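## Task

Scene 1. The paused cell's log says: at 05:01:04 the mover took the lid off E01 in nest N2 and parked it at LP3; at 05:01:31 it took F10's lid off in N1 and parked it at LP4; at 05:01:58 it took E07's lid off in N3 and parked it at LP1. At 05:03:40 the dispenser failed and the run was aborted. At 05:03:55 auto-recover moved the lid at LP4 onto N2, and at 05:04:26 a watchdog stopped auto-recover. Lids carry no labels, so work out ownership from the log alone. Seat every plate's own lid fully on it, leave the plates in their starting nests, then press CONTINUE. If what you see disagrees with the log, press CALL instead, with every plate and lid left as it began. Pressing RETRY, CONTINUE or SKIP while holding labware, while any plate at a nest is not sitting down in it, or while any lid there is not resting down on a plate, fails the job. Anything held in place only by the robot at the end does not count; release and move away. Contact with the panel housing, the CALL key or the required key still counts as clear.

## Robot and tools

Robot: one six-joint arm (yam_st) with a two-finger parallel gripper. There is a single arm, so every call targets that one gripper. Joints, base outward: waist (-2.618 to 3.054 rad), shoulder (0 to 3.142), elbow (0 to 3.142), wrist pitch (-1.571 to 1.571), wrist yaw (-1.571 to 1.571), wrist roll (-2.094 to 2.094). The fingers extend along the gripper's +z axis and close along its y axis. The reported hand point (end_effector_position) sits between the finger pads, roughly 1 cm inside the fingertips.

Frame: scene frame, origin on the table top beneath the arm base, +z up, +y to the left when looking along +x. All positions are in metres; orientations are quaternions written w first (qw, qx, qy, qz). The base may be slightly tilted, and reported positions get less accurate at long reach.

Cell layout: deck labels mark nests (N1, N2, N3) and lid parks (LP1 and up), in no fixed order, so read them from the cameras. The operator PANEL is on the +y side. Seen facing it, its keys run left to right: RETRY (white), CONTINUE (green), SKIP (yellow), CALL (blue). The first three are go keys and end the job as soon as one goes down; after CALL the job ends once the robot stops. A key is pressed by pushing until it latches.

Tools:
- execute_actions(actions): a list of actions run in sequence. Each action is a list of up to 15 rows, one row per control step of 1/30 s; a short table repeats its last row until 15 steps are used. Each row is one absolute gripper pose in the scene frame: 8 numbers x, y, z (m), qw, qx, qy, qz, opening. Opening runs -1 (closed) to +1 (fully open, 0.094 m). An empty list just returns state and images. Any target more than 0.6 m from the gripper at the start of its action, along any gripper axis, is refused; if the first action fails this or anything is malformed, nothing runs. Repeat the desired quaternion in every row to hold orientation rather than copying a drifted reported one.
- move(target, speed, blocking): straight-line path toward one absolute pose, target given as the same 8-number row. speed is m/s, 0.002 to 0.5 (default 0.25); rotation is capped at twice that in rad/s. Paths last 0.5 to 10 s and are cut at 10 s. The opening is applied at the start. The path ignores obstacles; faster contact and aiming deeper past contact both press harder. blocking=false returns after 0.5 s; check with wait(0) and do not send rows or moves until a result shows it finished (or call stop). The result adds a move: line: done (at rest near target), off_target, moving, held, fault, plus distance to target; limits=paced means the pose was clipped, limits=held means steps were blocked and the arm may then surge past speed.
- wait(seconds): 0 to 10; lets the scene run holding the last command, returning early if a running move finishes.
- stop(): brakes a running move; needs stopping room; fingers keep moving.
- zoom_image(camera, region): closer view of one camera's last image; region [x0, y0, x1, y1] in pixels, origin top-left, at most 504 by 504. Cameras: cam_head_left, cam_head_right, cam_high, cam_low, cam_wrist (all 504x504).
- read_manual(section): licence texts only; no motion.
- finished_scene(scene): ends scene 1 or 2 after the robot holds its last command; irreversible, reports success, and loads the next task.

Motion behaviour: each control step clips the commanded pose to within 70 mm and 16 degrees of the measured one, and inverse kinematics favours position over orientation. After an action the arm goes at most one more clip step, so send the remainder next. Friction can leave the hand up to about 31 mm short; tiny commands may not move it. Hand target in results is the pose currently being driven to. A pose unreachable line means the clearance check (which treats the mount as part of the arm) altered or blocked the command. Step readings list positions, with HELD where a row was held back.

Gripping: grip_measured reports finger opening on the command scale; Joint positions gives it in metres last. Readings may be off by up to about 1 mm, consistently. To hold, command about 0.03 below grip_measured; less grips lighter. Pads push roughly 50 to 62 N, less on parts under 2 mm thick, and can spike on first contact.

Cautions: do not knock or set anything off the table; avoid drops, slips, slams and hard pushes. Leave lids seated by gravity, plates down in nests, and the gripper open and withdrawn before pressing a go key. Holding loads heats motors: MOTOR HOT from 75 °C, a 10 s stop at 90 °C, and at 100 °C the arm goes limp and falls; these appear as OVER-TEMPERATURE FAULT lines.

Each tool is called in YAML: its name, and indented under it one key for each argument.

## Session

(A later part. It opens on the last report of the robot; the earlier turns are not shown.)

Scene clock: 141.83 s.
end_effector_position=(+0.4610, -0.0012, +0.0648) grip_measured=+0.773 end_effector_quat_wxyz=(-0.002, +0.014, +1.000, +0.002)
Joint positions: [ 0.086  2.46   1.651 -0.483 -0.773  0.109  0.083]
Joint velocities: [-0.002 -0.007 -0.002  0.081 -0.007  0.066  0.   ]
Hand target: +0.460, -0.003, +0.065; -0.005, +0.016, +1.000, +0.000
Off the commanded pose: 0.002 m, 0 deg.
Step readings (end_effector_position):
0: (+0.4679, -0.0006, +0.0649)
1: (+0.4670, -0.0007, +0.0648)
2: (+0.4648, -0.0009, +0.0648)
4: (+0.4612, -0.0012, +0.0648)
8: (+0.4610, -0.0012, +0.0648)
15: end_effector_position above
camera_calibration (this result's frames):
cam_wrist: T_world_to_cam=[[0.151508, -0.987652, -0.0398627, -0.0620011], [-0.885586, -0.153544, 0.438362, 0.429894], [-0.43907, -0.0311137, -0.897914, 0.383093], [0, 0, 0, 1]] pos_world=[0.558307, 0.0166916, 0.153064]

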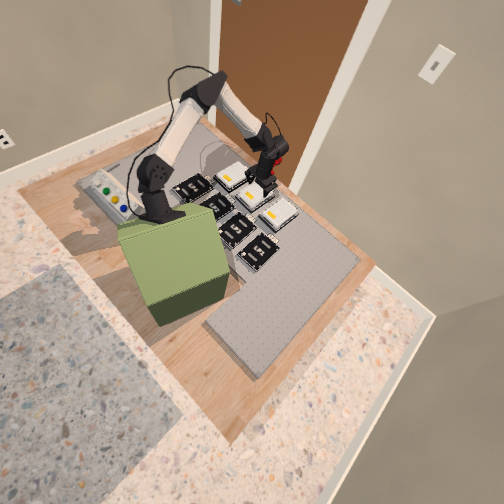

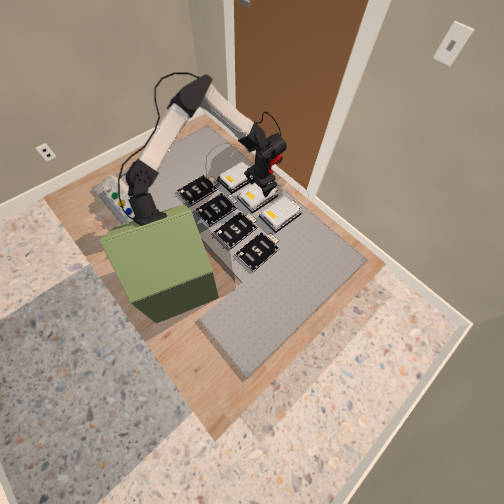

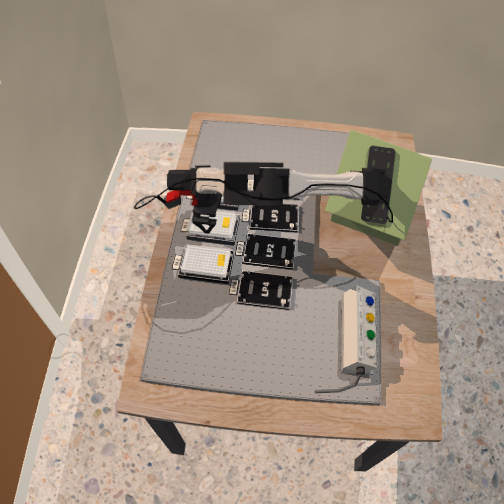

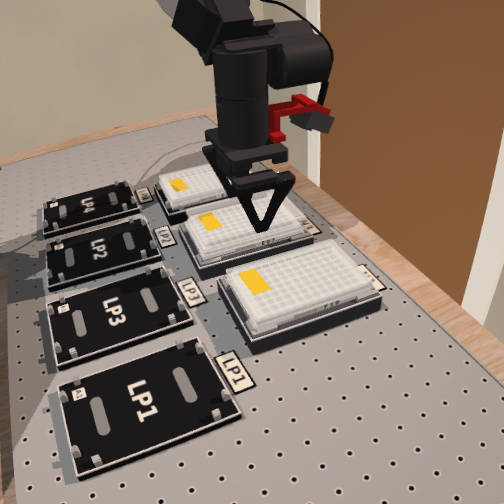

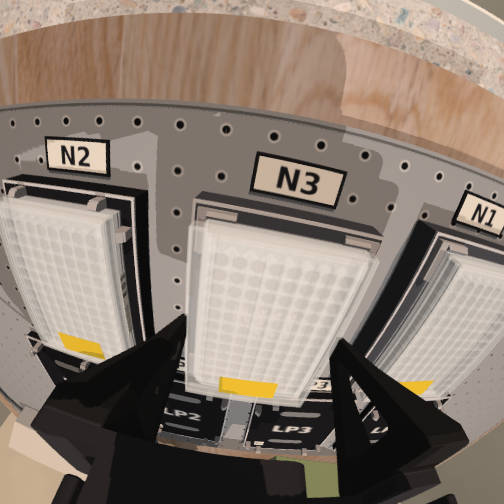

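execute_actions:
  actions:
    - [[0.460,-0.013,0.051,-0.003,0.016,1,0,0.75],[0.460,-0.013,0.051,-0.003,0.016,1,0,0.75],[0.460,-0.013,0.051,-0.003,0.016,1,0,0.75],[0.460,-0.013,0.051,-0.003,0.016,1,0,0.75],[0.460,-0.013,0.051,-0.003,0.016,1,0,0.75],[0.460,-0.013,0.051,-0.003,0.016,1,0,0.75],[0.460,-0.005,0.059,-0.003,0.016,1,0,0.75]]

zoom_image:
  camera: "cam_wrist"
  region: [170, 150, 400, 300]

zoom_image:
  camera: "cam_low"
  region: [170, 180, 330, 290]

Scene clock: 142.77 s.
end_effector_position=(+0.4615, -0.0027, +0.0635) grip_measured=+0.773 end_effector_quat_wxyz=(-0.001, +0.014, +1.000, +0.003)
Joint positions: [ 0.085  2.465  1.651 -0.473 -0.775  0.111  0.083]
Joint velocities: [-0.007  0.007  0.017 -0.007 -0.051  0.007 -0.001]
Hand target: +0.460, -0.005, +0.059; -0.003, +0.016, +1.000, -0.000
Off the commanded pose: 0.005 m, 0 deg.
Step readings (end_effector_position):
0: (+0.4610, -0.0012, +0.0648)
1: (+0.4609, -0.0019, +0.0641)
2: (+0.4612, -0.0024, +0.0634)
4: (+0.4615, -0.0027, +0.0635)
8: (+0.4615, -0.0027, +0.0635)
15: end_effector_position above
camera_calibration (this result's frames):
cam_wrist: T_world_to_cam=[[0.15212, -0.987499, -0.0413073, -0.0637508], [-0.886982, -0.154835, 0.435075, 0.431602], [-0.436031, -0.0295446, -0.899446, 0.380802], [0, 0, 0, 1]] pos_world=[0.558562, 0.0151237, 0.152099]

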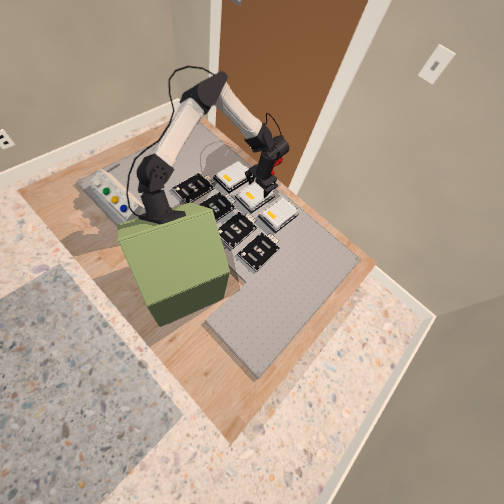

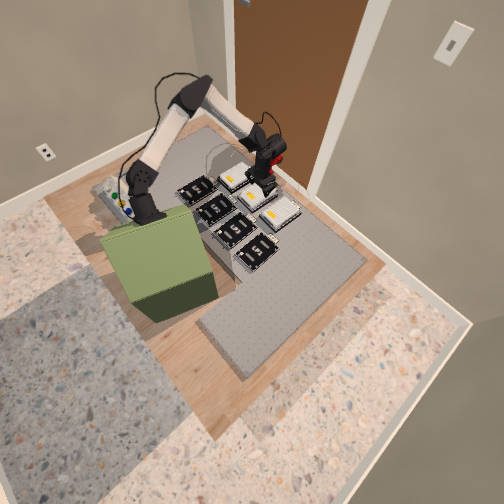

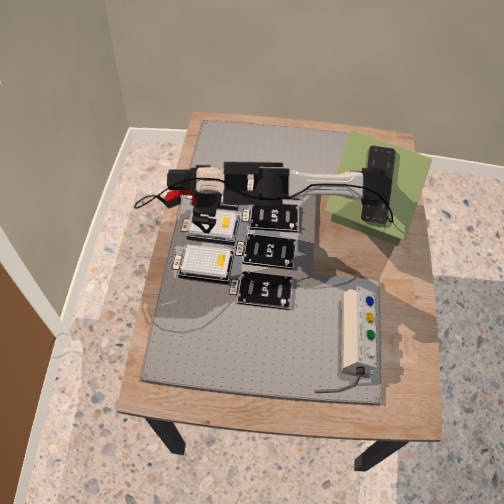

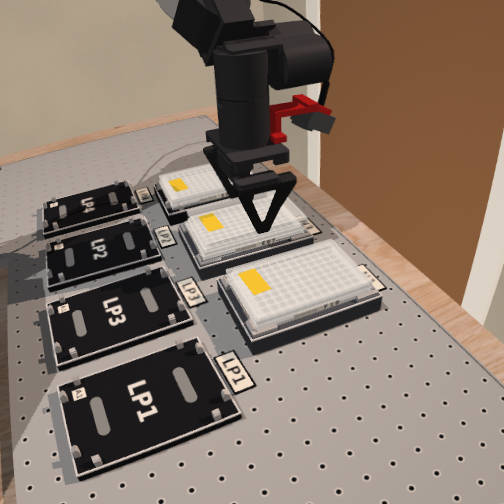

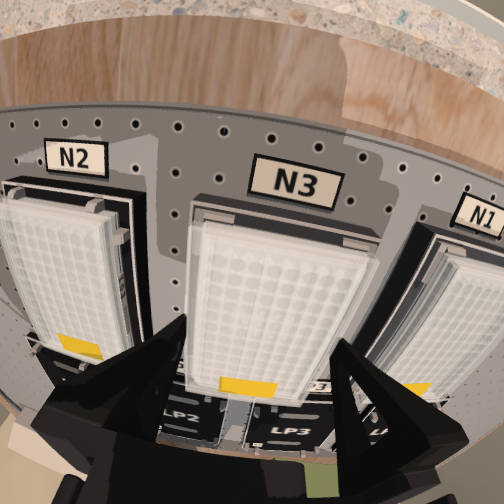

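Region (170, 150, 400, 300) of cam_wrist's 504x504 image, scaled by 2.191, with more detail than that image has; it fills the top 329 rows of this view, and the rest is white.

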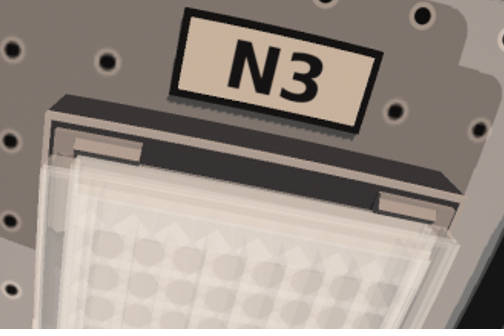

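Region (170, 180, 330, 290) of cam_low's 504x504 image, scaled by 3.150, with more detail than that image has; it fills the top 346 rows of this view, and the rest is white.

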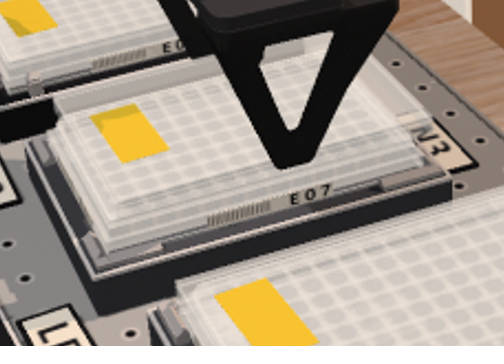

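execute_actions:
  actions:
    - [[0.460,-0.016,0.052,-0.003,0.016,1,0,0.75],[0.460,-0.022,0.049,-0.003,0.016,1,0,0.75],[0.460,-0.022,0.049,-0.003,0.016,1,0,0.75],[0.460,-0.022,0.049,-0.003,0.016,1,0,0.75],[0.460,-0.022,0.049,-0.003,0.016,1,0,0.75],[0.460,-0.006,0.059,-0.003,0.016,1,0,0.75]]

zoom_image:
  camera: "cam_wrist"
  region: [170, 150, 400, 300]

zoom_image:
  camera: "cam_low"
  region: [170, 180, 330, 290]

Scene clock: 145.07 s.
end_effector_position=(+0.4613, -0.0062, +0.0612) grip_measured=+0.773 end_effector_quat_wxyz=(+0.001, +0.014, +1.000, +0.006)
Joint positions: [ 0.081  2.478  1.651 -0.46  -0.783  0.109  0.083]
Joint velocities: [-0.002 -0.002  0.007  0.022 -0.022 -0.037 -0.   ]
Hand target: +0.460, -0.006, +0.059; -0.003, +0.016, +1.000, +0.000
Off the commanded pose: 0.003 m, 1 deg.
Step readings (end_effector_position):
0: (+0.4615, -0.0027, +0.0635)
1: (+0.4615, -0.0027, +0.0635)
2: (+0.4612, -0.0033, +0.0633)
4: (+0.4617, -0.0047, +0.0632)
8: (+0.4614, -0.0062, +0.0612)
15: end_effector_position above
camera_calibration (this result's frames):
cam_wrist: T_world_to_cam=[[0.151423, -0.987272, -0.0486432, -0.0665704], [-0.888294, -0.157498, 0.431426, 0.432654], [-0.433596, -0.0221182, -0.900836, 0.377615], [0, 0, 0, 1]] pos_world=[0.558136, 0.0107714, 0.150273]

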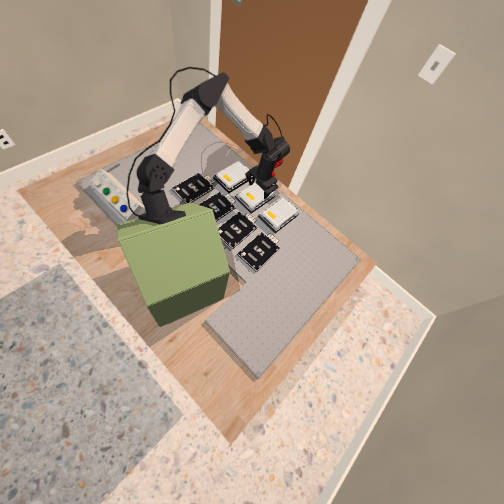

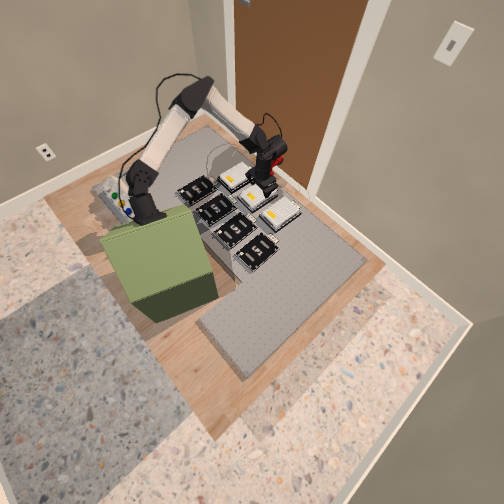

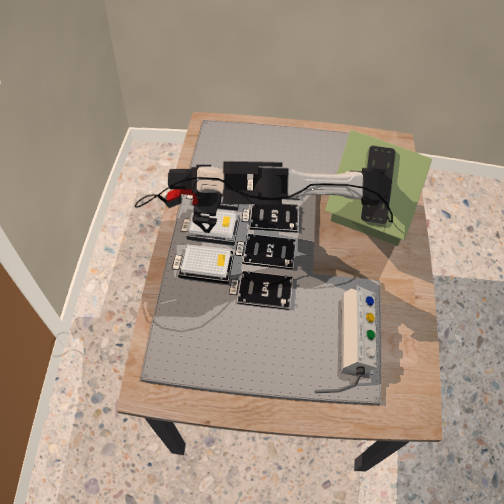

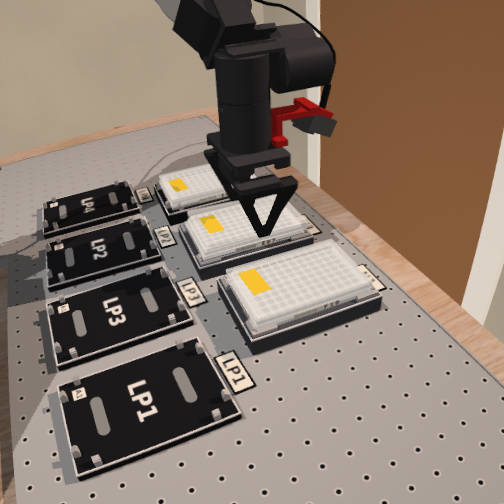

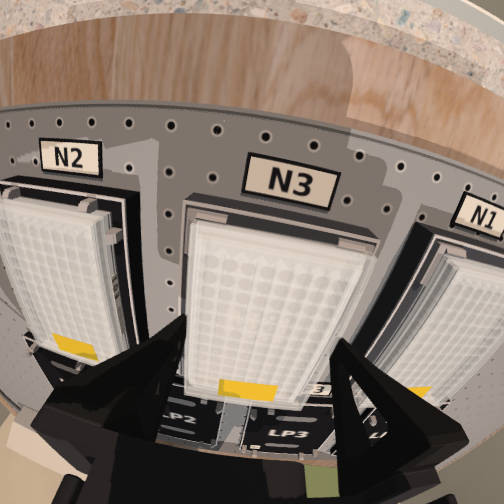

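Region (170, 150, 400, 300) of cam_wrist's 504x504 image, scaled by 2.191, with more detail than that image has; it fills the top 329 rows of this view, and the rest is white.

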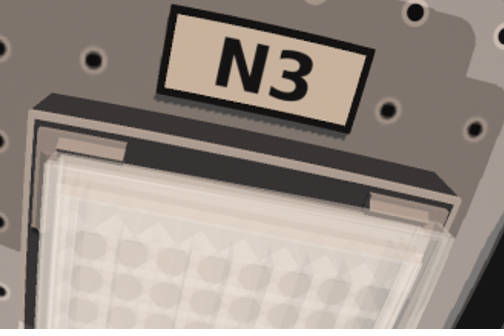

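Region (170, 180, 330, 290) of cam_low's 504x504 image, scaled by 3.150, with more detail than that image has; it fills the top 346 rows of this view, and the rest is white.

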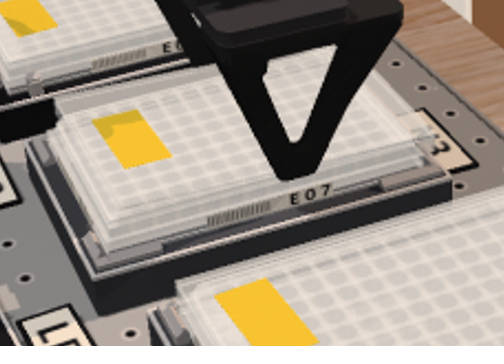

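zoom_image:
  camera: "cam_low"
  region: [170, 195, 250, 275]

zoom_image:
  camera: "cam_low"
  region: [250, 185, 330, 265]

Region (170, 195, 250, 275) of cam_low's 504x504 image, scaled by 6.300, with more detail than that image has.

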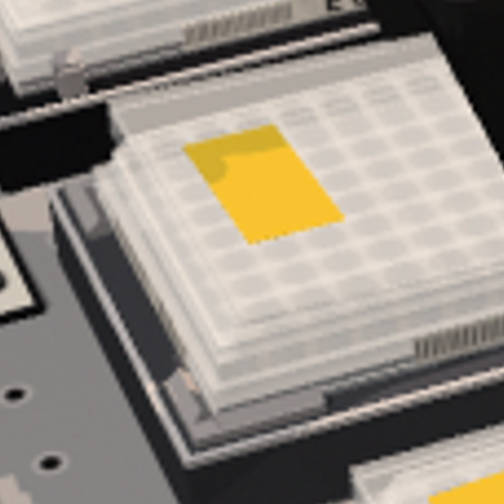

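Region (250, 185, 330, 265) of cam_low's 504x504 image, scaled by 6.300, with more detail than that image has.

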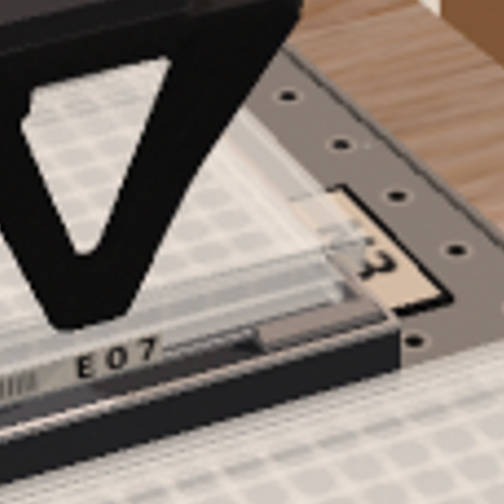

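execute_actions:
  actions:
    - [[0.461,-0.006,0.060,0,0.015,1,0,0.75],[0.461,-0.006,0.060,0,0.015,1,0,0.80],[0.461,-0.006,0.060,0,0.015,1,0,0.80],[0.461,-0.006,0.060,0,0.015,1,0,0.84],[0.461,-0.006,0.060,0,0.015,1,0,0.84],[0.461,-0.006,0.060,0,0.015,1,0,0.88],[0.461,-0.006,0.060,0,0.015,1,0,0.92],[0.461,-0.006,0.060,0,0.015,1,0,1],[0.461,-0.006,0.060,0,0.015,1,0,1],[0.461,-0.006,0.060,0,0.015,1,0,1],[0.461,-0.006,0.07,0,0.015,1,0,1],[0.461,-0.006,0.08,0,0.015,1,0,1],[0.461,-0.006,0.09,0,0.015,1,0,1],[0.461,-0.006,0.10,0,0.015,1,0,1],[0.455,-0.006,0.115,0,0.015,1,0,1]]
    - [[0.44,-0.006,0.13,0,0.015,1,0,1],[0.42,-0.006,0.145,0,0.015,1,0,1],[0.40,-0.006,0.16,0,0.015,1,0,1]]

zoom_image:
  camera: "cam_low"
  region: [140, 140, 400, 360]

Scene clock: 147.80 s.
end_effector_position=(+0.4140, -0.0083, +0.1656) grip_measured=+1.000 end_effector_quat_wxyz=(+0.017, +0.012, +1.000, -0.006)
Joint positions: [-0.093  2.157  1.361 -0.615 -0.796 -0.103  0.094]
Joint velocities: [-0.017 -0.002 -0.032 -0.066 -0.022 -0.11   0.   ]
Hand target: +0.400, -0.006, +0.160; -0.000, +0.015, +1.000, +0.000
Off the commanded pose: 0.015 m, 2 deg.
Step readings (end_effector_position; steps 1 to 15: 1st action; 16 to 30: 2nd action):
0: (+0.4613, -0.0062, +0.0612)
1: (+0.4613, -0.0062, +0.0612)
2: (+0.4613, -0.0062, +0.0612)
4: (+0.4613, -0.0062, +0.0612)
8: (+0.4614, -0.0068, +0.0612)
15: (+0.4600, -0.0058, +0.0751)
16: (+0.4591, -0.0053, +0.0844)
17: (+0.4549, -0.0048, +0.0963)
19: (+0.4399, -0.0042, +0.1239)
23: (+0.4217, -0.0075, +0.1633)
30: end_effector_position above
camera_calibration (this result's frames):
cam_wrist: T_world_to_cam=[[0.156736, -0.987483, -0.0176277, -0.0636572], [-0.901412, -0.150322, 0.40603, 0.354956], [-0.403597, -0.0477495, -0.91369, 0.440577], [0, 0, 0, 1]] pos_world=[0.507755, 0.0115346, 0.257306]

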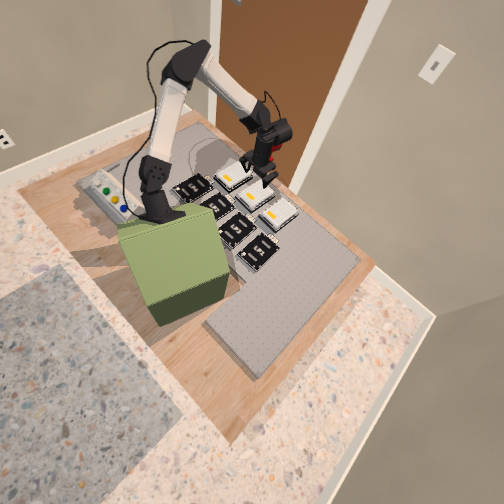

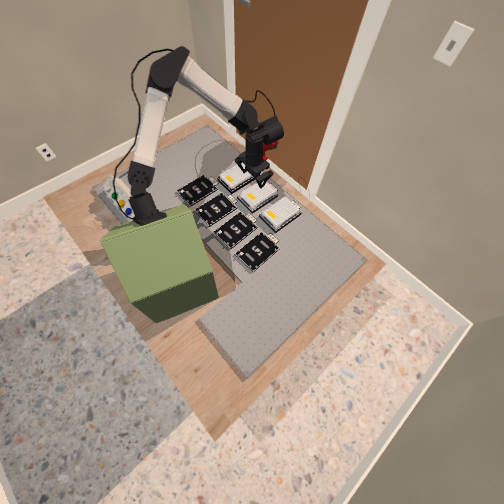

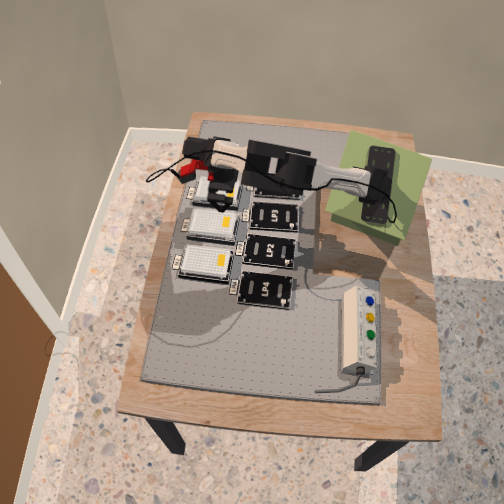

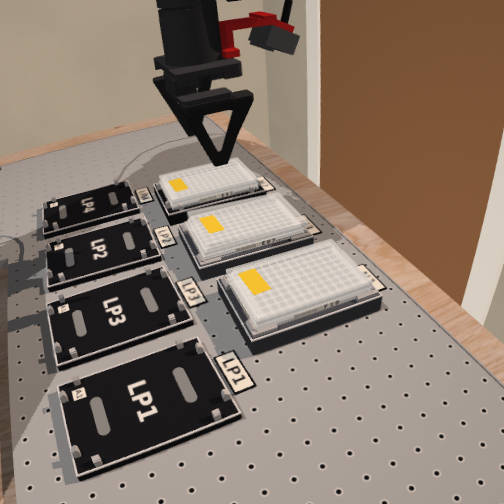

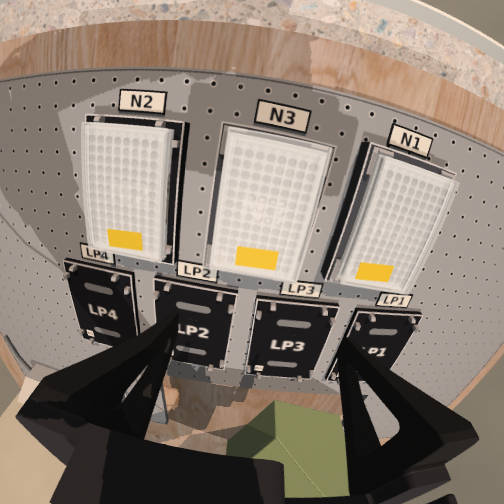

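Region (140, 140, 400, 360) of cam_low's 504x504 image, scaled by 1.938, with more detail than that image has; it fills the top 426 rows of this view, and the rest is white.

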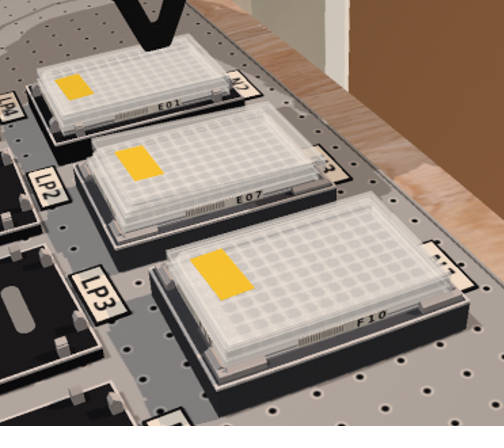

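zoom_image:
  camera: "cam_low"
  region: [170, 180, 330, 285]

zoom_image:
  camera: "cam_wrist"
  region: [190, 100, 350, 300]

Region (170, 180, 330, 285) of cam_low's 504x504 image, scaled by 3.150, with more detail than that image has; it fills the top 331 rows of this view, and the rest is white.

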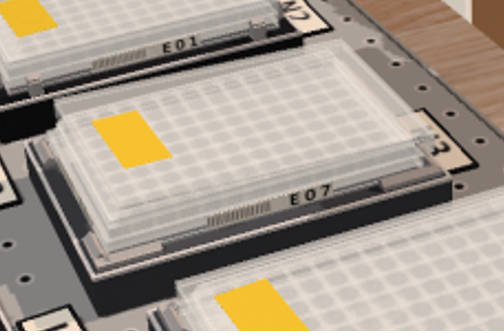

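Region (190, 100, 350, 300) of cam_wrist's 504x504 image, scaled by 2.520, with more detail than that image has; it fills the left 403 columns of this view, and the rest is white.

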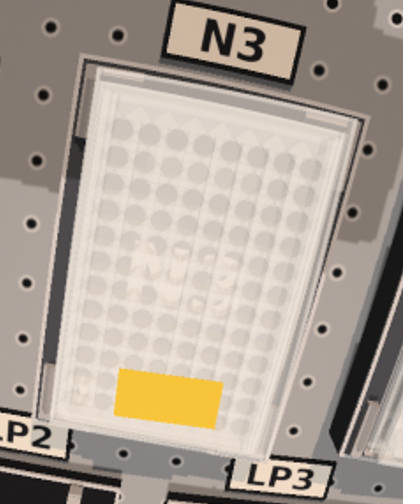

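zoom_image:
  camera: "cam_wrist"
  region: [60, 100, 480, 310]

zoom_image:
  camera: "cam_high"
  region: [170, 195, 260, 290]

Region (60, 100, 480, 310) of cam_wrist's 504x504 image, scaled by 1.200, with more detail than that image has.

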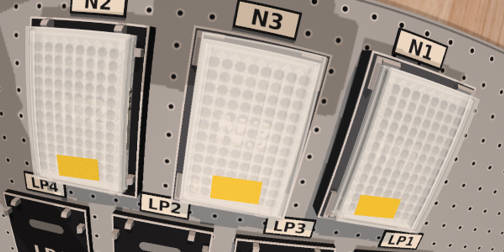

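Region (170, 195, 260, 290) of cam_high's 504x504 image, scaled by 5.305, with more detail than that image has; it fills the left 477 columns of this view, and the rest is white.

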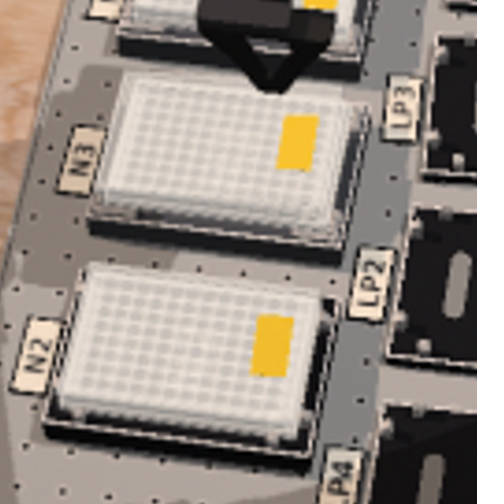

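zoom_image:
  camera: "cam_high"
  region: [215, 205, 250, 285]

zoom_image:
  camera: "cam_high"
  region: [172, 200, 207, 280]

Region (215, 205, 250, 285) of cam_high's 504x504 image, scaled by 6.300, with more detail than that image has; it fills the left 220 columns of this view, and the rest is white.

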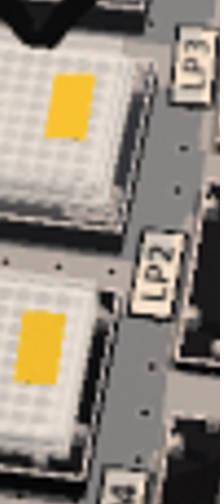

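Region (172, 200, 207, 280) of cam_high's 504x504 image, scaled by 6.300, with more detail than that image has; it fills the left 220 columns of this view, and the rest is white.

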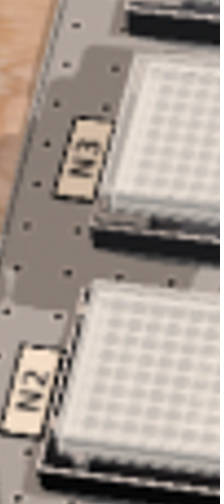

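execute_actions:
  actions:
    - [[0.42,-0.006,0.155,0,0.015,1,0,1],[0.432,-0.006,0.142,0,0.015,1,0,1],[0.444,-0.006,0.129,0,0.015,1,0,1],[0.454,-0.006,0.116,0,0.015,1,0,1],[0.462,-0.006,0.104,0,0.015,1,0,1],[0.466,-0.006,0.094,0,0.015,1,0,1],[0.466,-0.006,0.084,0,0.015,1,0,1],[0.466,-0.006,0.076,0,0.015,1,0,1]]

Scene clock: 150.93 s.
end_effector_position=(+0.4484, -0.0053, +0.0708) grip_measured=+1.000 end_effector_quat_wxyz=(-0.020, +0.017, +1.000, +0.005)
Joint positions: [ 0.069  2.452  1.637 -0.541 -0.785  0.059  0.094]
Joint velocities: [-0.037 -0.022 -0.007 -0.051  0.037  0.066  0.   ]
Hand target: +0.466, -0.006, +0.076; +0.000, +0.015, +1.000, -0.000
Off the commanded pose: 0.018 m, 2 deg.
Step readings (end_effector_position):
0: (+0.4130, -0.0081, +0.1655)
1: (+0.4133, -0.0080, +0.1652)
2: (+0.4162, -0.0084, +0.1635)
4: (+0.4306, -0.0090, +0.1532)
8: (+0.4554, -0.0049, +0.1099)
15: end_effector_position above
camera_calibration (this result's frames):
cam_wrist: T_world_to_cam=[[0.143509, -0.988304, -0.0515793, -0.0594865], [-0.870513, -0.150854, 0.468455, 0.406624], [-0.470757, -0.0223273, -0.88198, 0.395911], [0, 0, 0, 1]] pos_world=[0.548886, 0.0113896, 0.155632]

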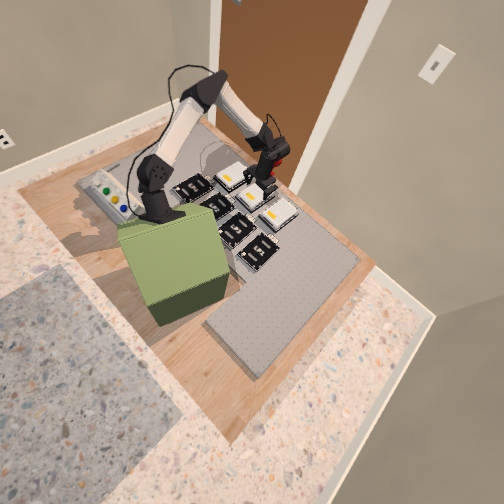

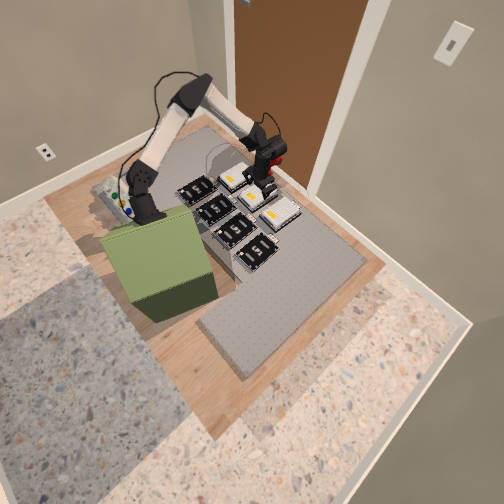

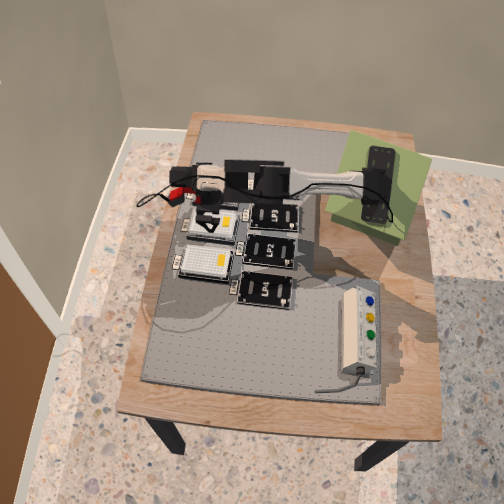

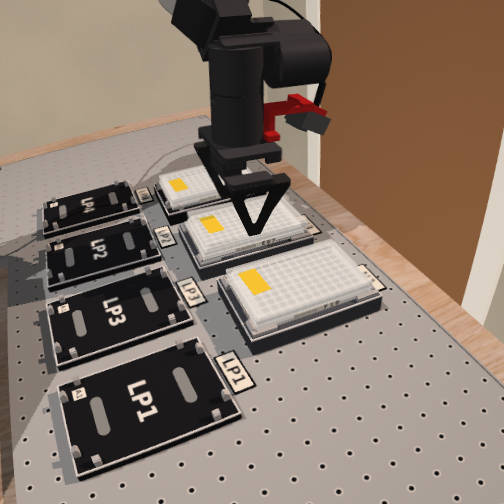

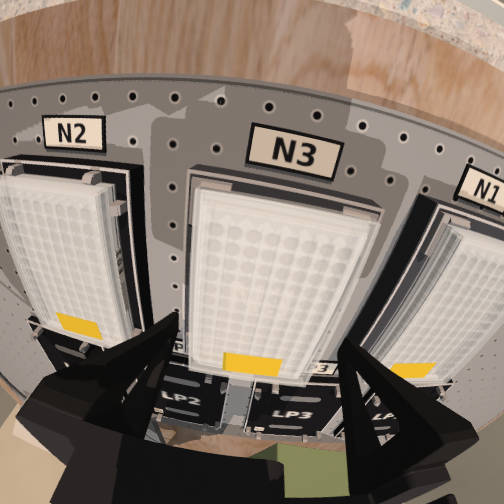

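execute_actions:
  actions:
    - [[0.462,-0.006,0.070,0,0.015,1,0,1],[0.462,-0.006,0.070,0,0.015,1,0,1],[0.462,-0.006,0.070,0,0.015,1,0,1],[0.460,-0.010,0.062,0,0.015,1,0,1],[0.460,-0.014,0.054,0,0.015,1,0,1],[0.460,-0.014,0.054,0,0.015,1,0,1],[0.460,-0.014,0.054,0,0.015,1,0,1],[0.460,-0.006,0.060,0,0.015,1,0,1]]

zoom_image:
  camera: "cam_wrist"
  region: [160, 150, 400, 400]

Scene clock: 151.93 s.
end_effector_position=(+0.4630, -0.0091, +0.0682) grip_measured=+1.000 end_effector_quat_wxyz=(+0.005, +0.018, +1.000, +0.002)
Joint positions: [ 0.068  2.466  1.648 -0.47  -0.777  0.107  0.094]
Joint velocities: [-0.002  0.007 -0.002  0.037 -0.007 -0.051  0.   ]
Hand target: +0.460, -0.006, +0.060; +0.000, +0.015, +1.000, +0.000
Off the commanded pose: 0.009 m, 1 deg.
Step readings (end_effector_position):
0: (+0.4538, -0.0045, +0.0723)
1: (+0.4544, -0.0045, +0.0723)
2: (+0.4554, -0.0046, +0.0723)
4: (+0.4576, -0.0046, +0.0722)
8: (+0.4616, -0.0084, +0.0685)
15: end_effector_position above
camera_calibration (this result's frames):
cam_wrist: T_world_to_cam=[[0.144476, -0.988771, -0.0382013, -0.0668245], [-0.892771, -0.146903, 0.425887, 0.433229], [-0.426716, -0.0274252, -0.90397, 0.38153], [0, 0, 0, 1]] pos_world=[0.559234, 0.00803198, 0.157833]

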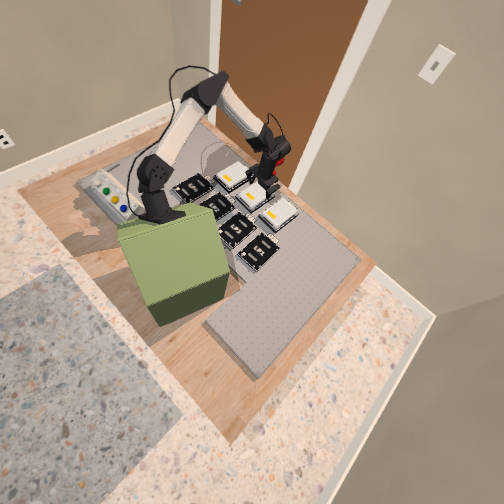

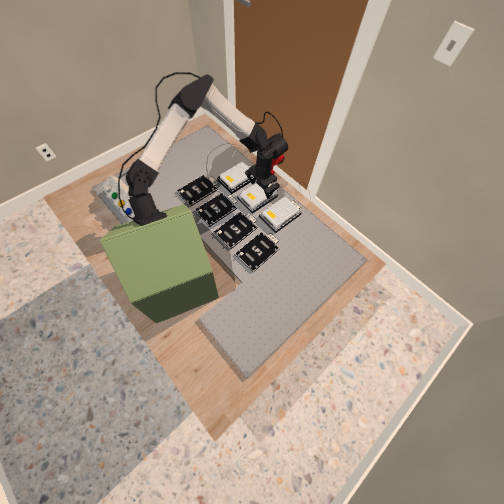

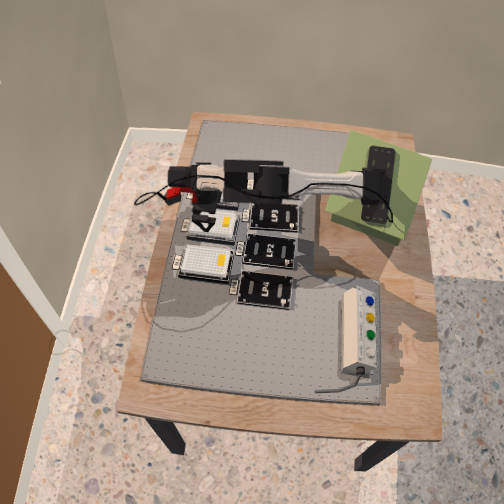

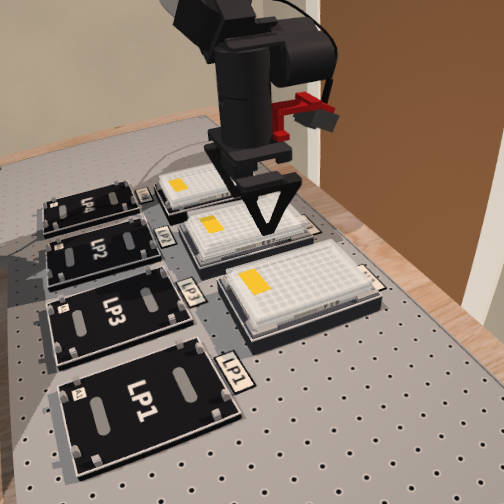

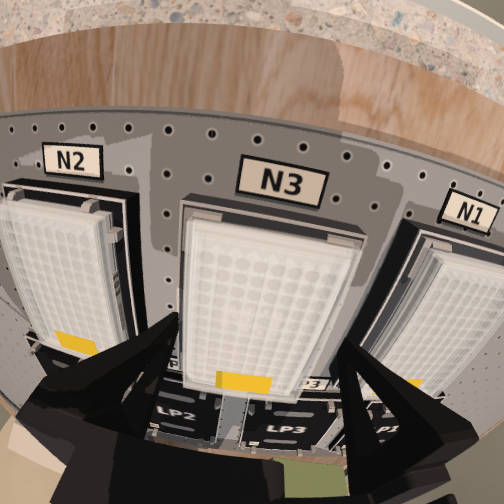

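Region (160, 150, 400, 400) of cam_wrist's 504x504 image, scaled by 2.016, with more detail than that image has; it fills the left 484 columns of this view, and the rest is white.

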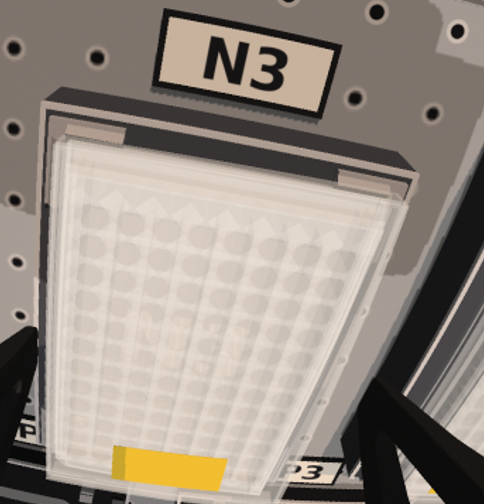

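execute_actions:
  actions:
    - [[0.461,-0.005,0.064,0,0.015,1,0,1],[0.461,-0.004,0.060,0,0.015,1,0,1],[0.461,-0.003,0.057,0,0.015,1,0,1],[0.461,-0.003,0.057,0,0.015,1,0,1],[0.461,-0.006,0.060,0,0.015,1,0,1]]

Scene clock: 152.87 s.
end_effector_position=(+0.4629, -0.0067, +0.0659) grip_measured=+1.000 end_effector_quat_wxyz=(+0.004, +0.018, +1.000, +0.002)
Joint positions: [ 0.075  2.466  1.648 -0.465 -0.775  0.114  0.094]
Joint velocities: [ 0.002  0.002 -0.017  0.022 -0.037  0.051  0.   ]
Hand target: +0.461, -0.006, +0.060; -0.000, +0.015, +1.000, +0.000
Off the commanded pose: 0.006 m, 1 deg.
Step readings (end_effector_position):
0: (+0.4635, -0.0091, +0.0682)
1: (+0.4635, -0.0091, +0.0682)
2: (+0.4635, -0.0090, +0.0681)
4: (+0.4634, -0.0081, +0.0671)
8: (+0.4629, -0.0067, +0.0659)
15: end_effector_position above
camera_calibration (this result's frames):
cam_wrist: T_world_to_cam=[[0.144955, -0.988691, -0.0384381, -0.0647335], [-0.892004, -0.147393, 0.427321, 0.434029], [-0.428154, -0.0276554, -0.903282, 0.380078], [0, 0, 0, 1]] pos_world=[0.559271, 0.0104824, 0.15536]

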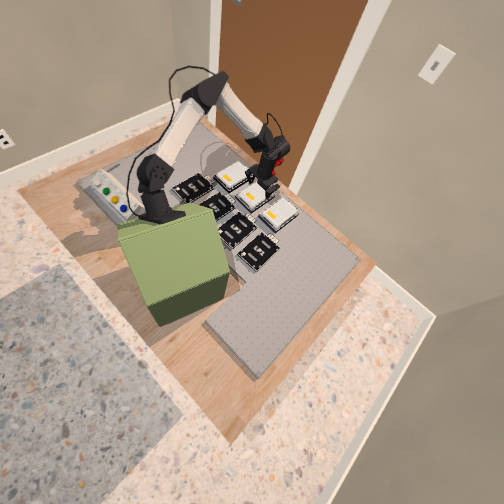

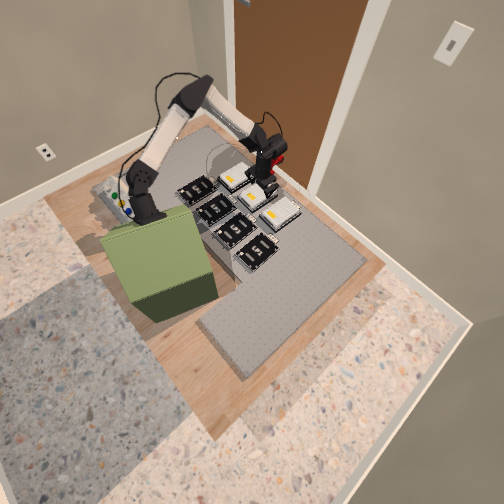

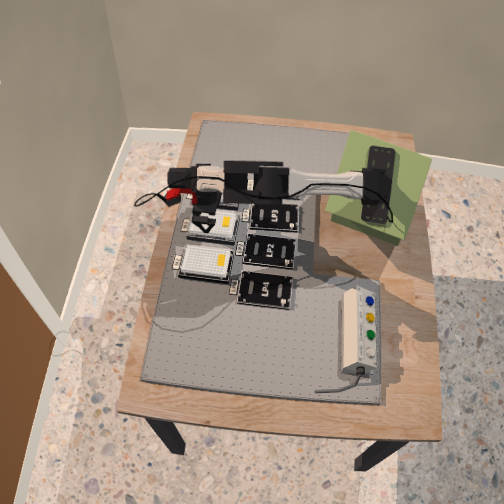

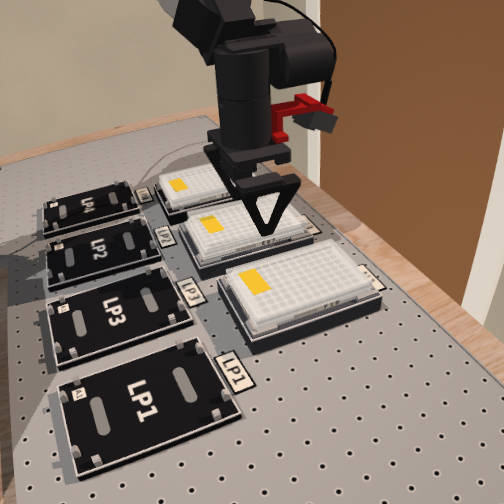

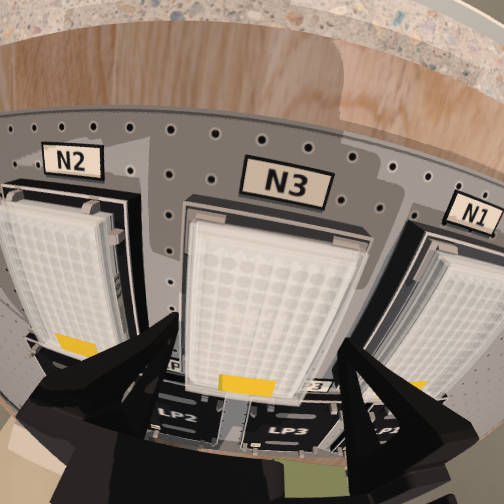

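execute_actions:
  actions:
    - [[0.461,-0.002,0.057,0,0.015,1,0,1],[0.461,-0.001,0.053,0,0.015,1,0,1],[0.461,-0.001,0.053,0,0.015,1,0,1],[0.461,-0.001,0.053,0,0.015,1,0,1],[0.461,-0.005,0.059,0,0.015,1,0,1]]

Scene clock: 153.63 s.
end_effector_position=(+0.4632, -0.0037, +0.0630) grip_measured=+1.000 end_effector_quat_wxyz=(+0.004, +0.017, +1.000, +0.002)
Joint positions: [ 0.085  2.466  1.648 -0.457 -0.772  0.125  0.094]
Joint velocities: [-0.017 -0.012 -0.007 -0.037  0.051  0.051  0.   ]
Hand target: +0.461, -0.005, +0.059; +0.000, +0.015, +1.000, -0.000
Off the commanded pose: 0.005 m, 0 deg.
Step readings (end_effector_position):
0: (+0.4629, -0.0067, +0.0659)
1: (+0.4629, -0.0066, +0.0658)
2: (+0.4632, -0.0062, +0.0653)
4: (+0.4635, -0.0047, +0.0638)
8: (+0.4632, -0.0037, +0.0630)
15: end_effector_position above
camera_calibration (this result's frames):
cam_wrist: T_world_to_cam=[[0.146495, -0.988466, -0.0384083, -0.0625965], [-0.891606, -0.148758, 0.42768, 0.43577], [-0.42846, -0.0284077, -0.903114, 0.377775], [0, 0, 0, 1]] pos_world=[0.559567, 0.0136813, 0.1524]

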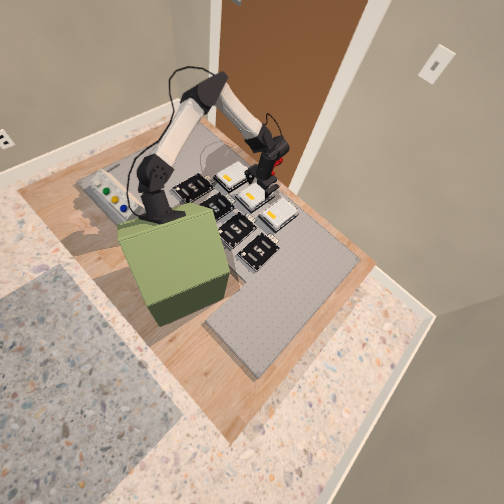

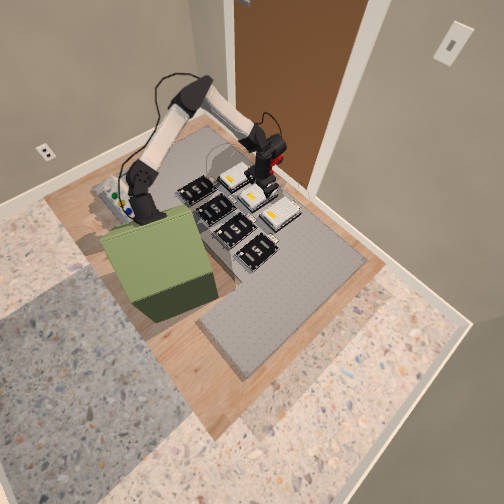

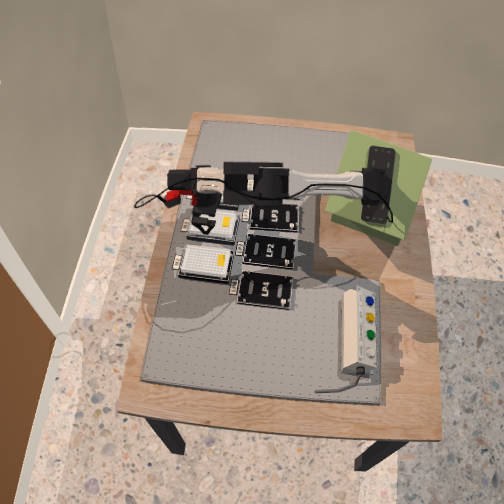

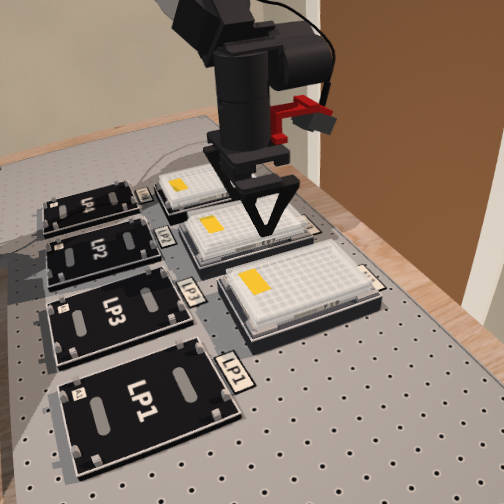

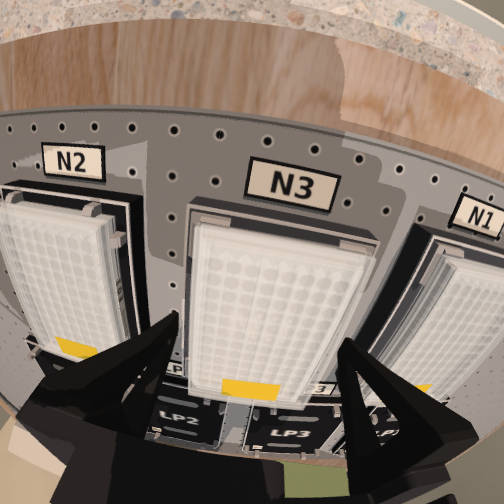

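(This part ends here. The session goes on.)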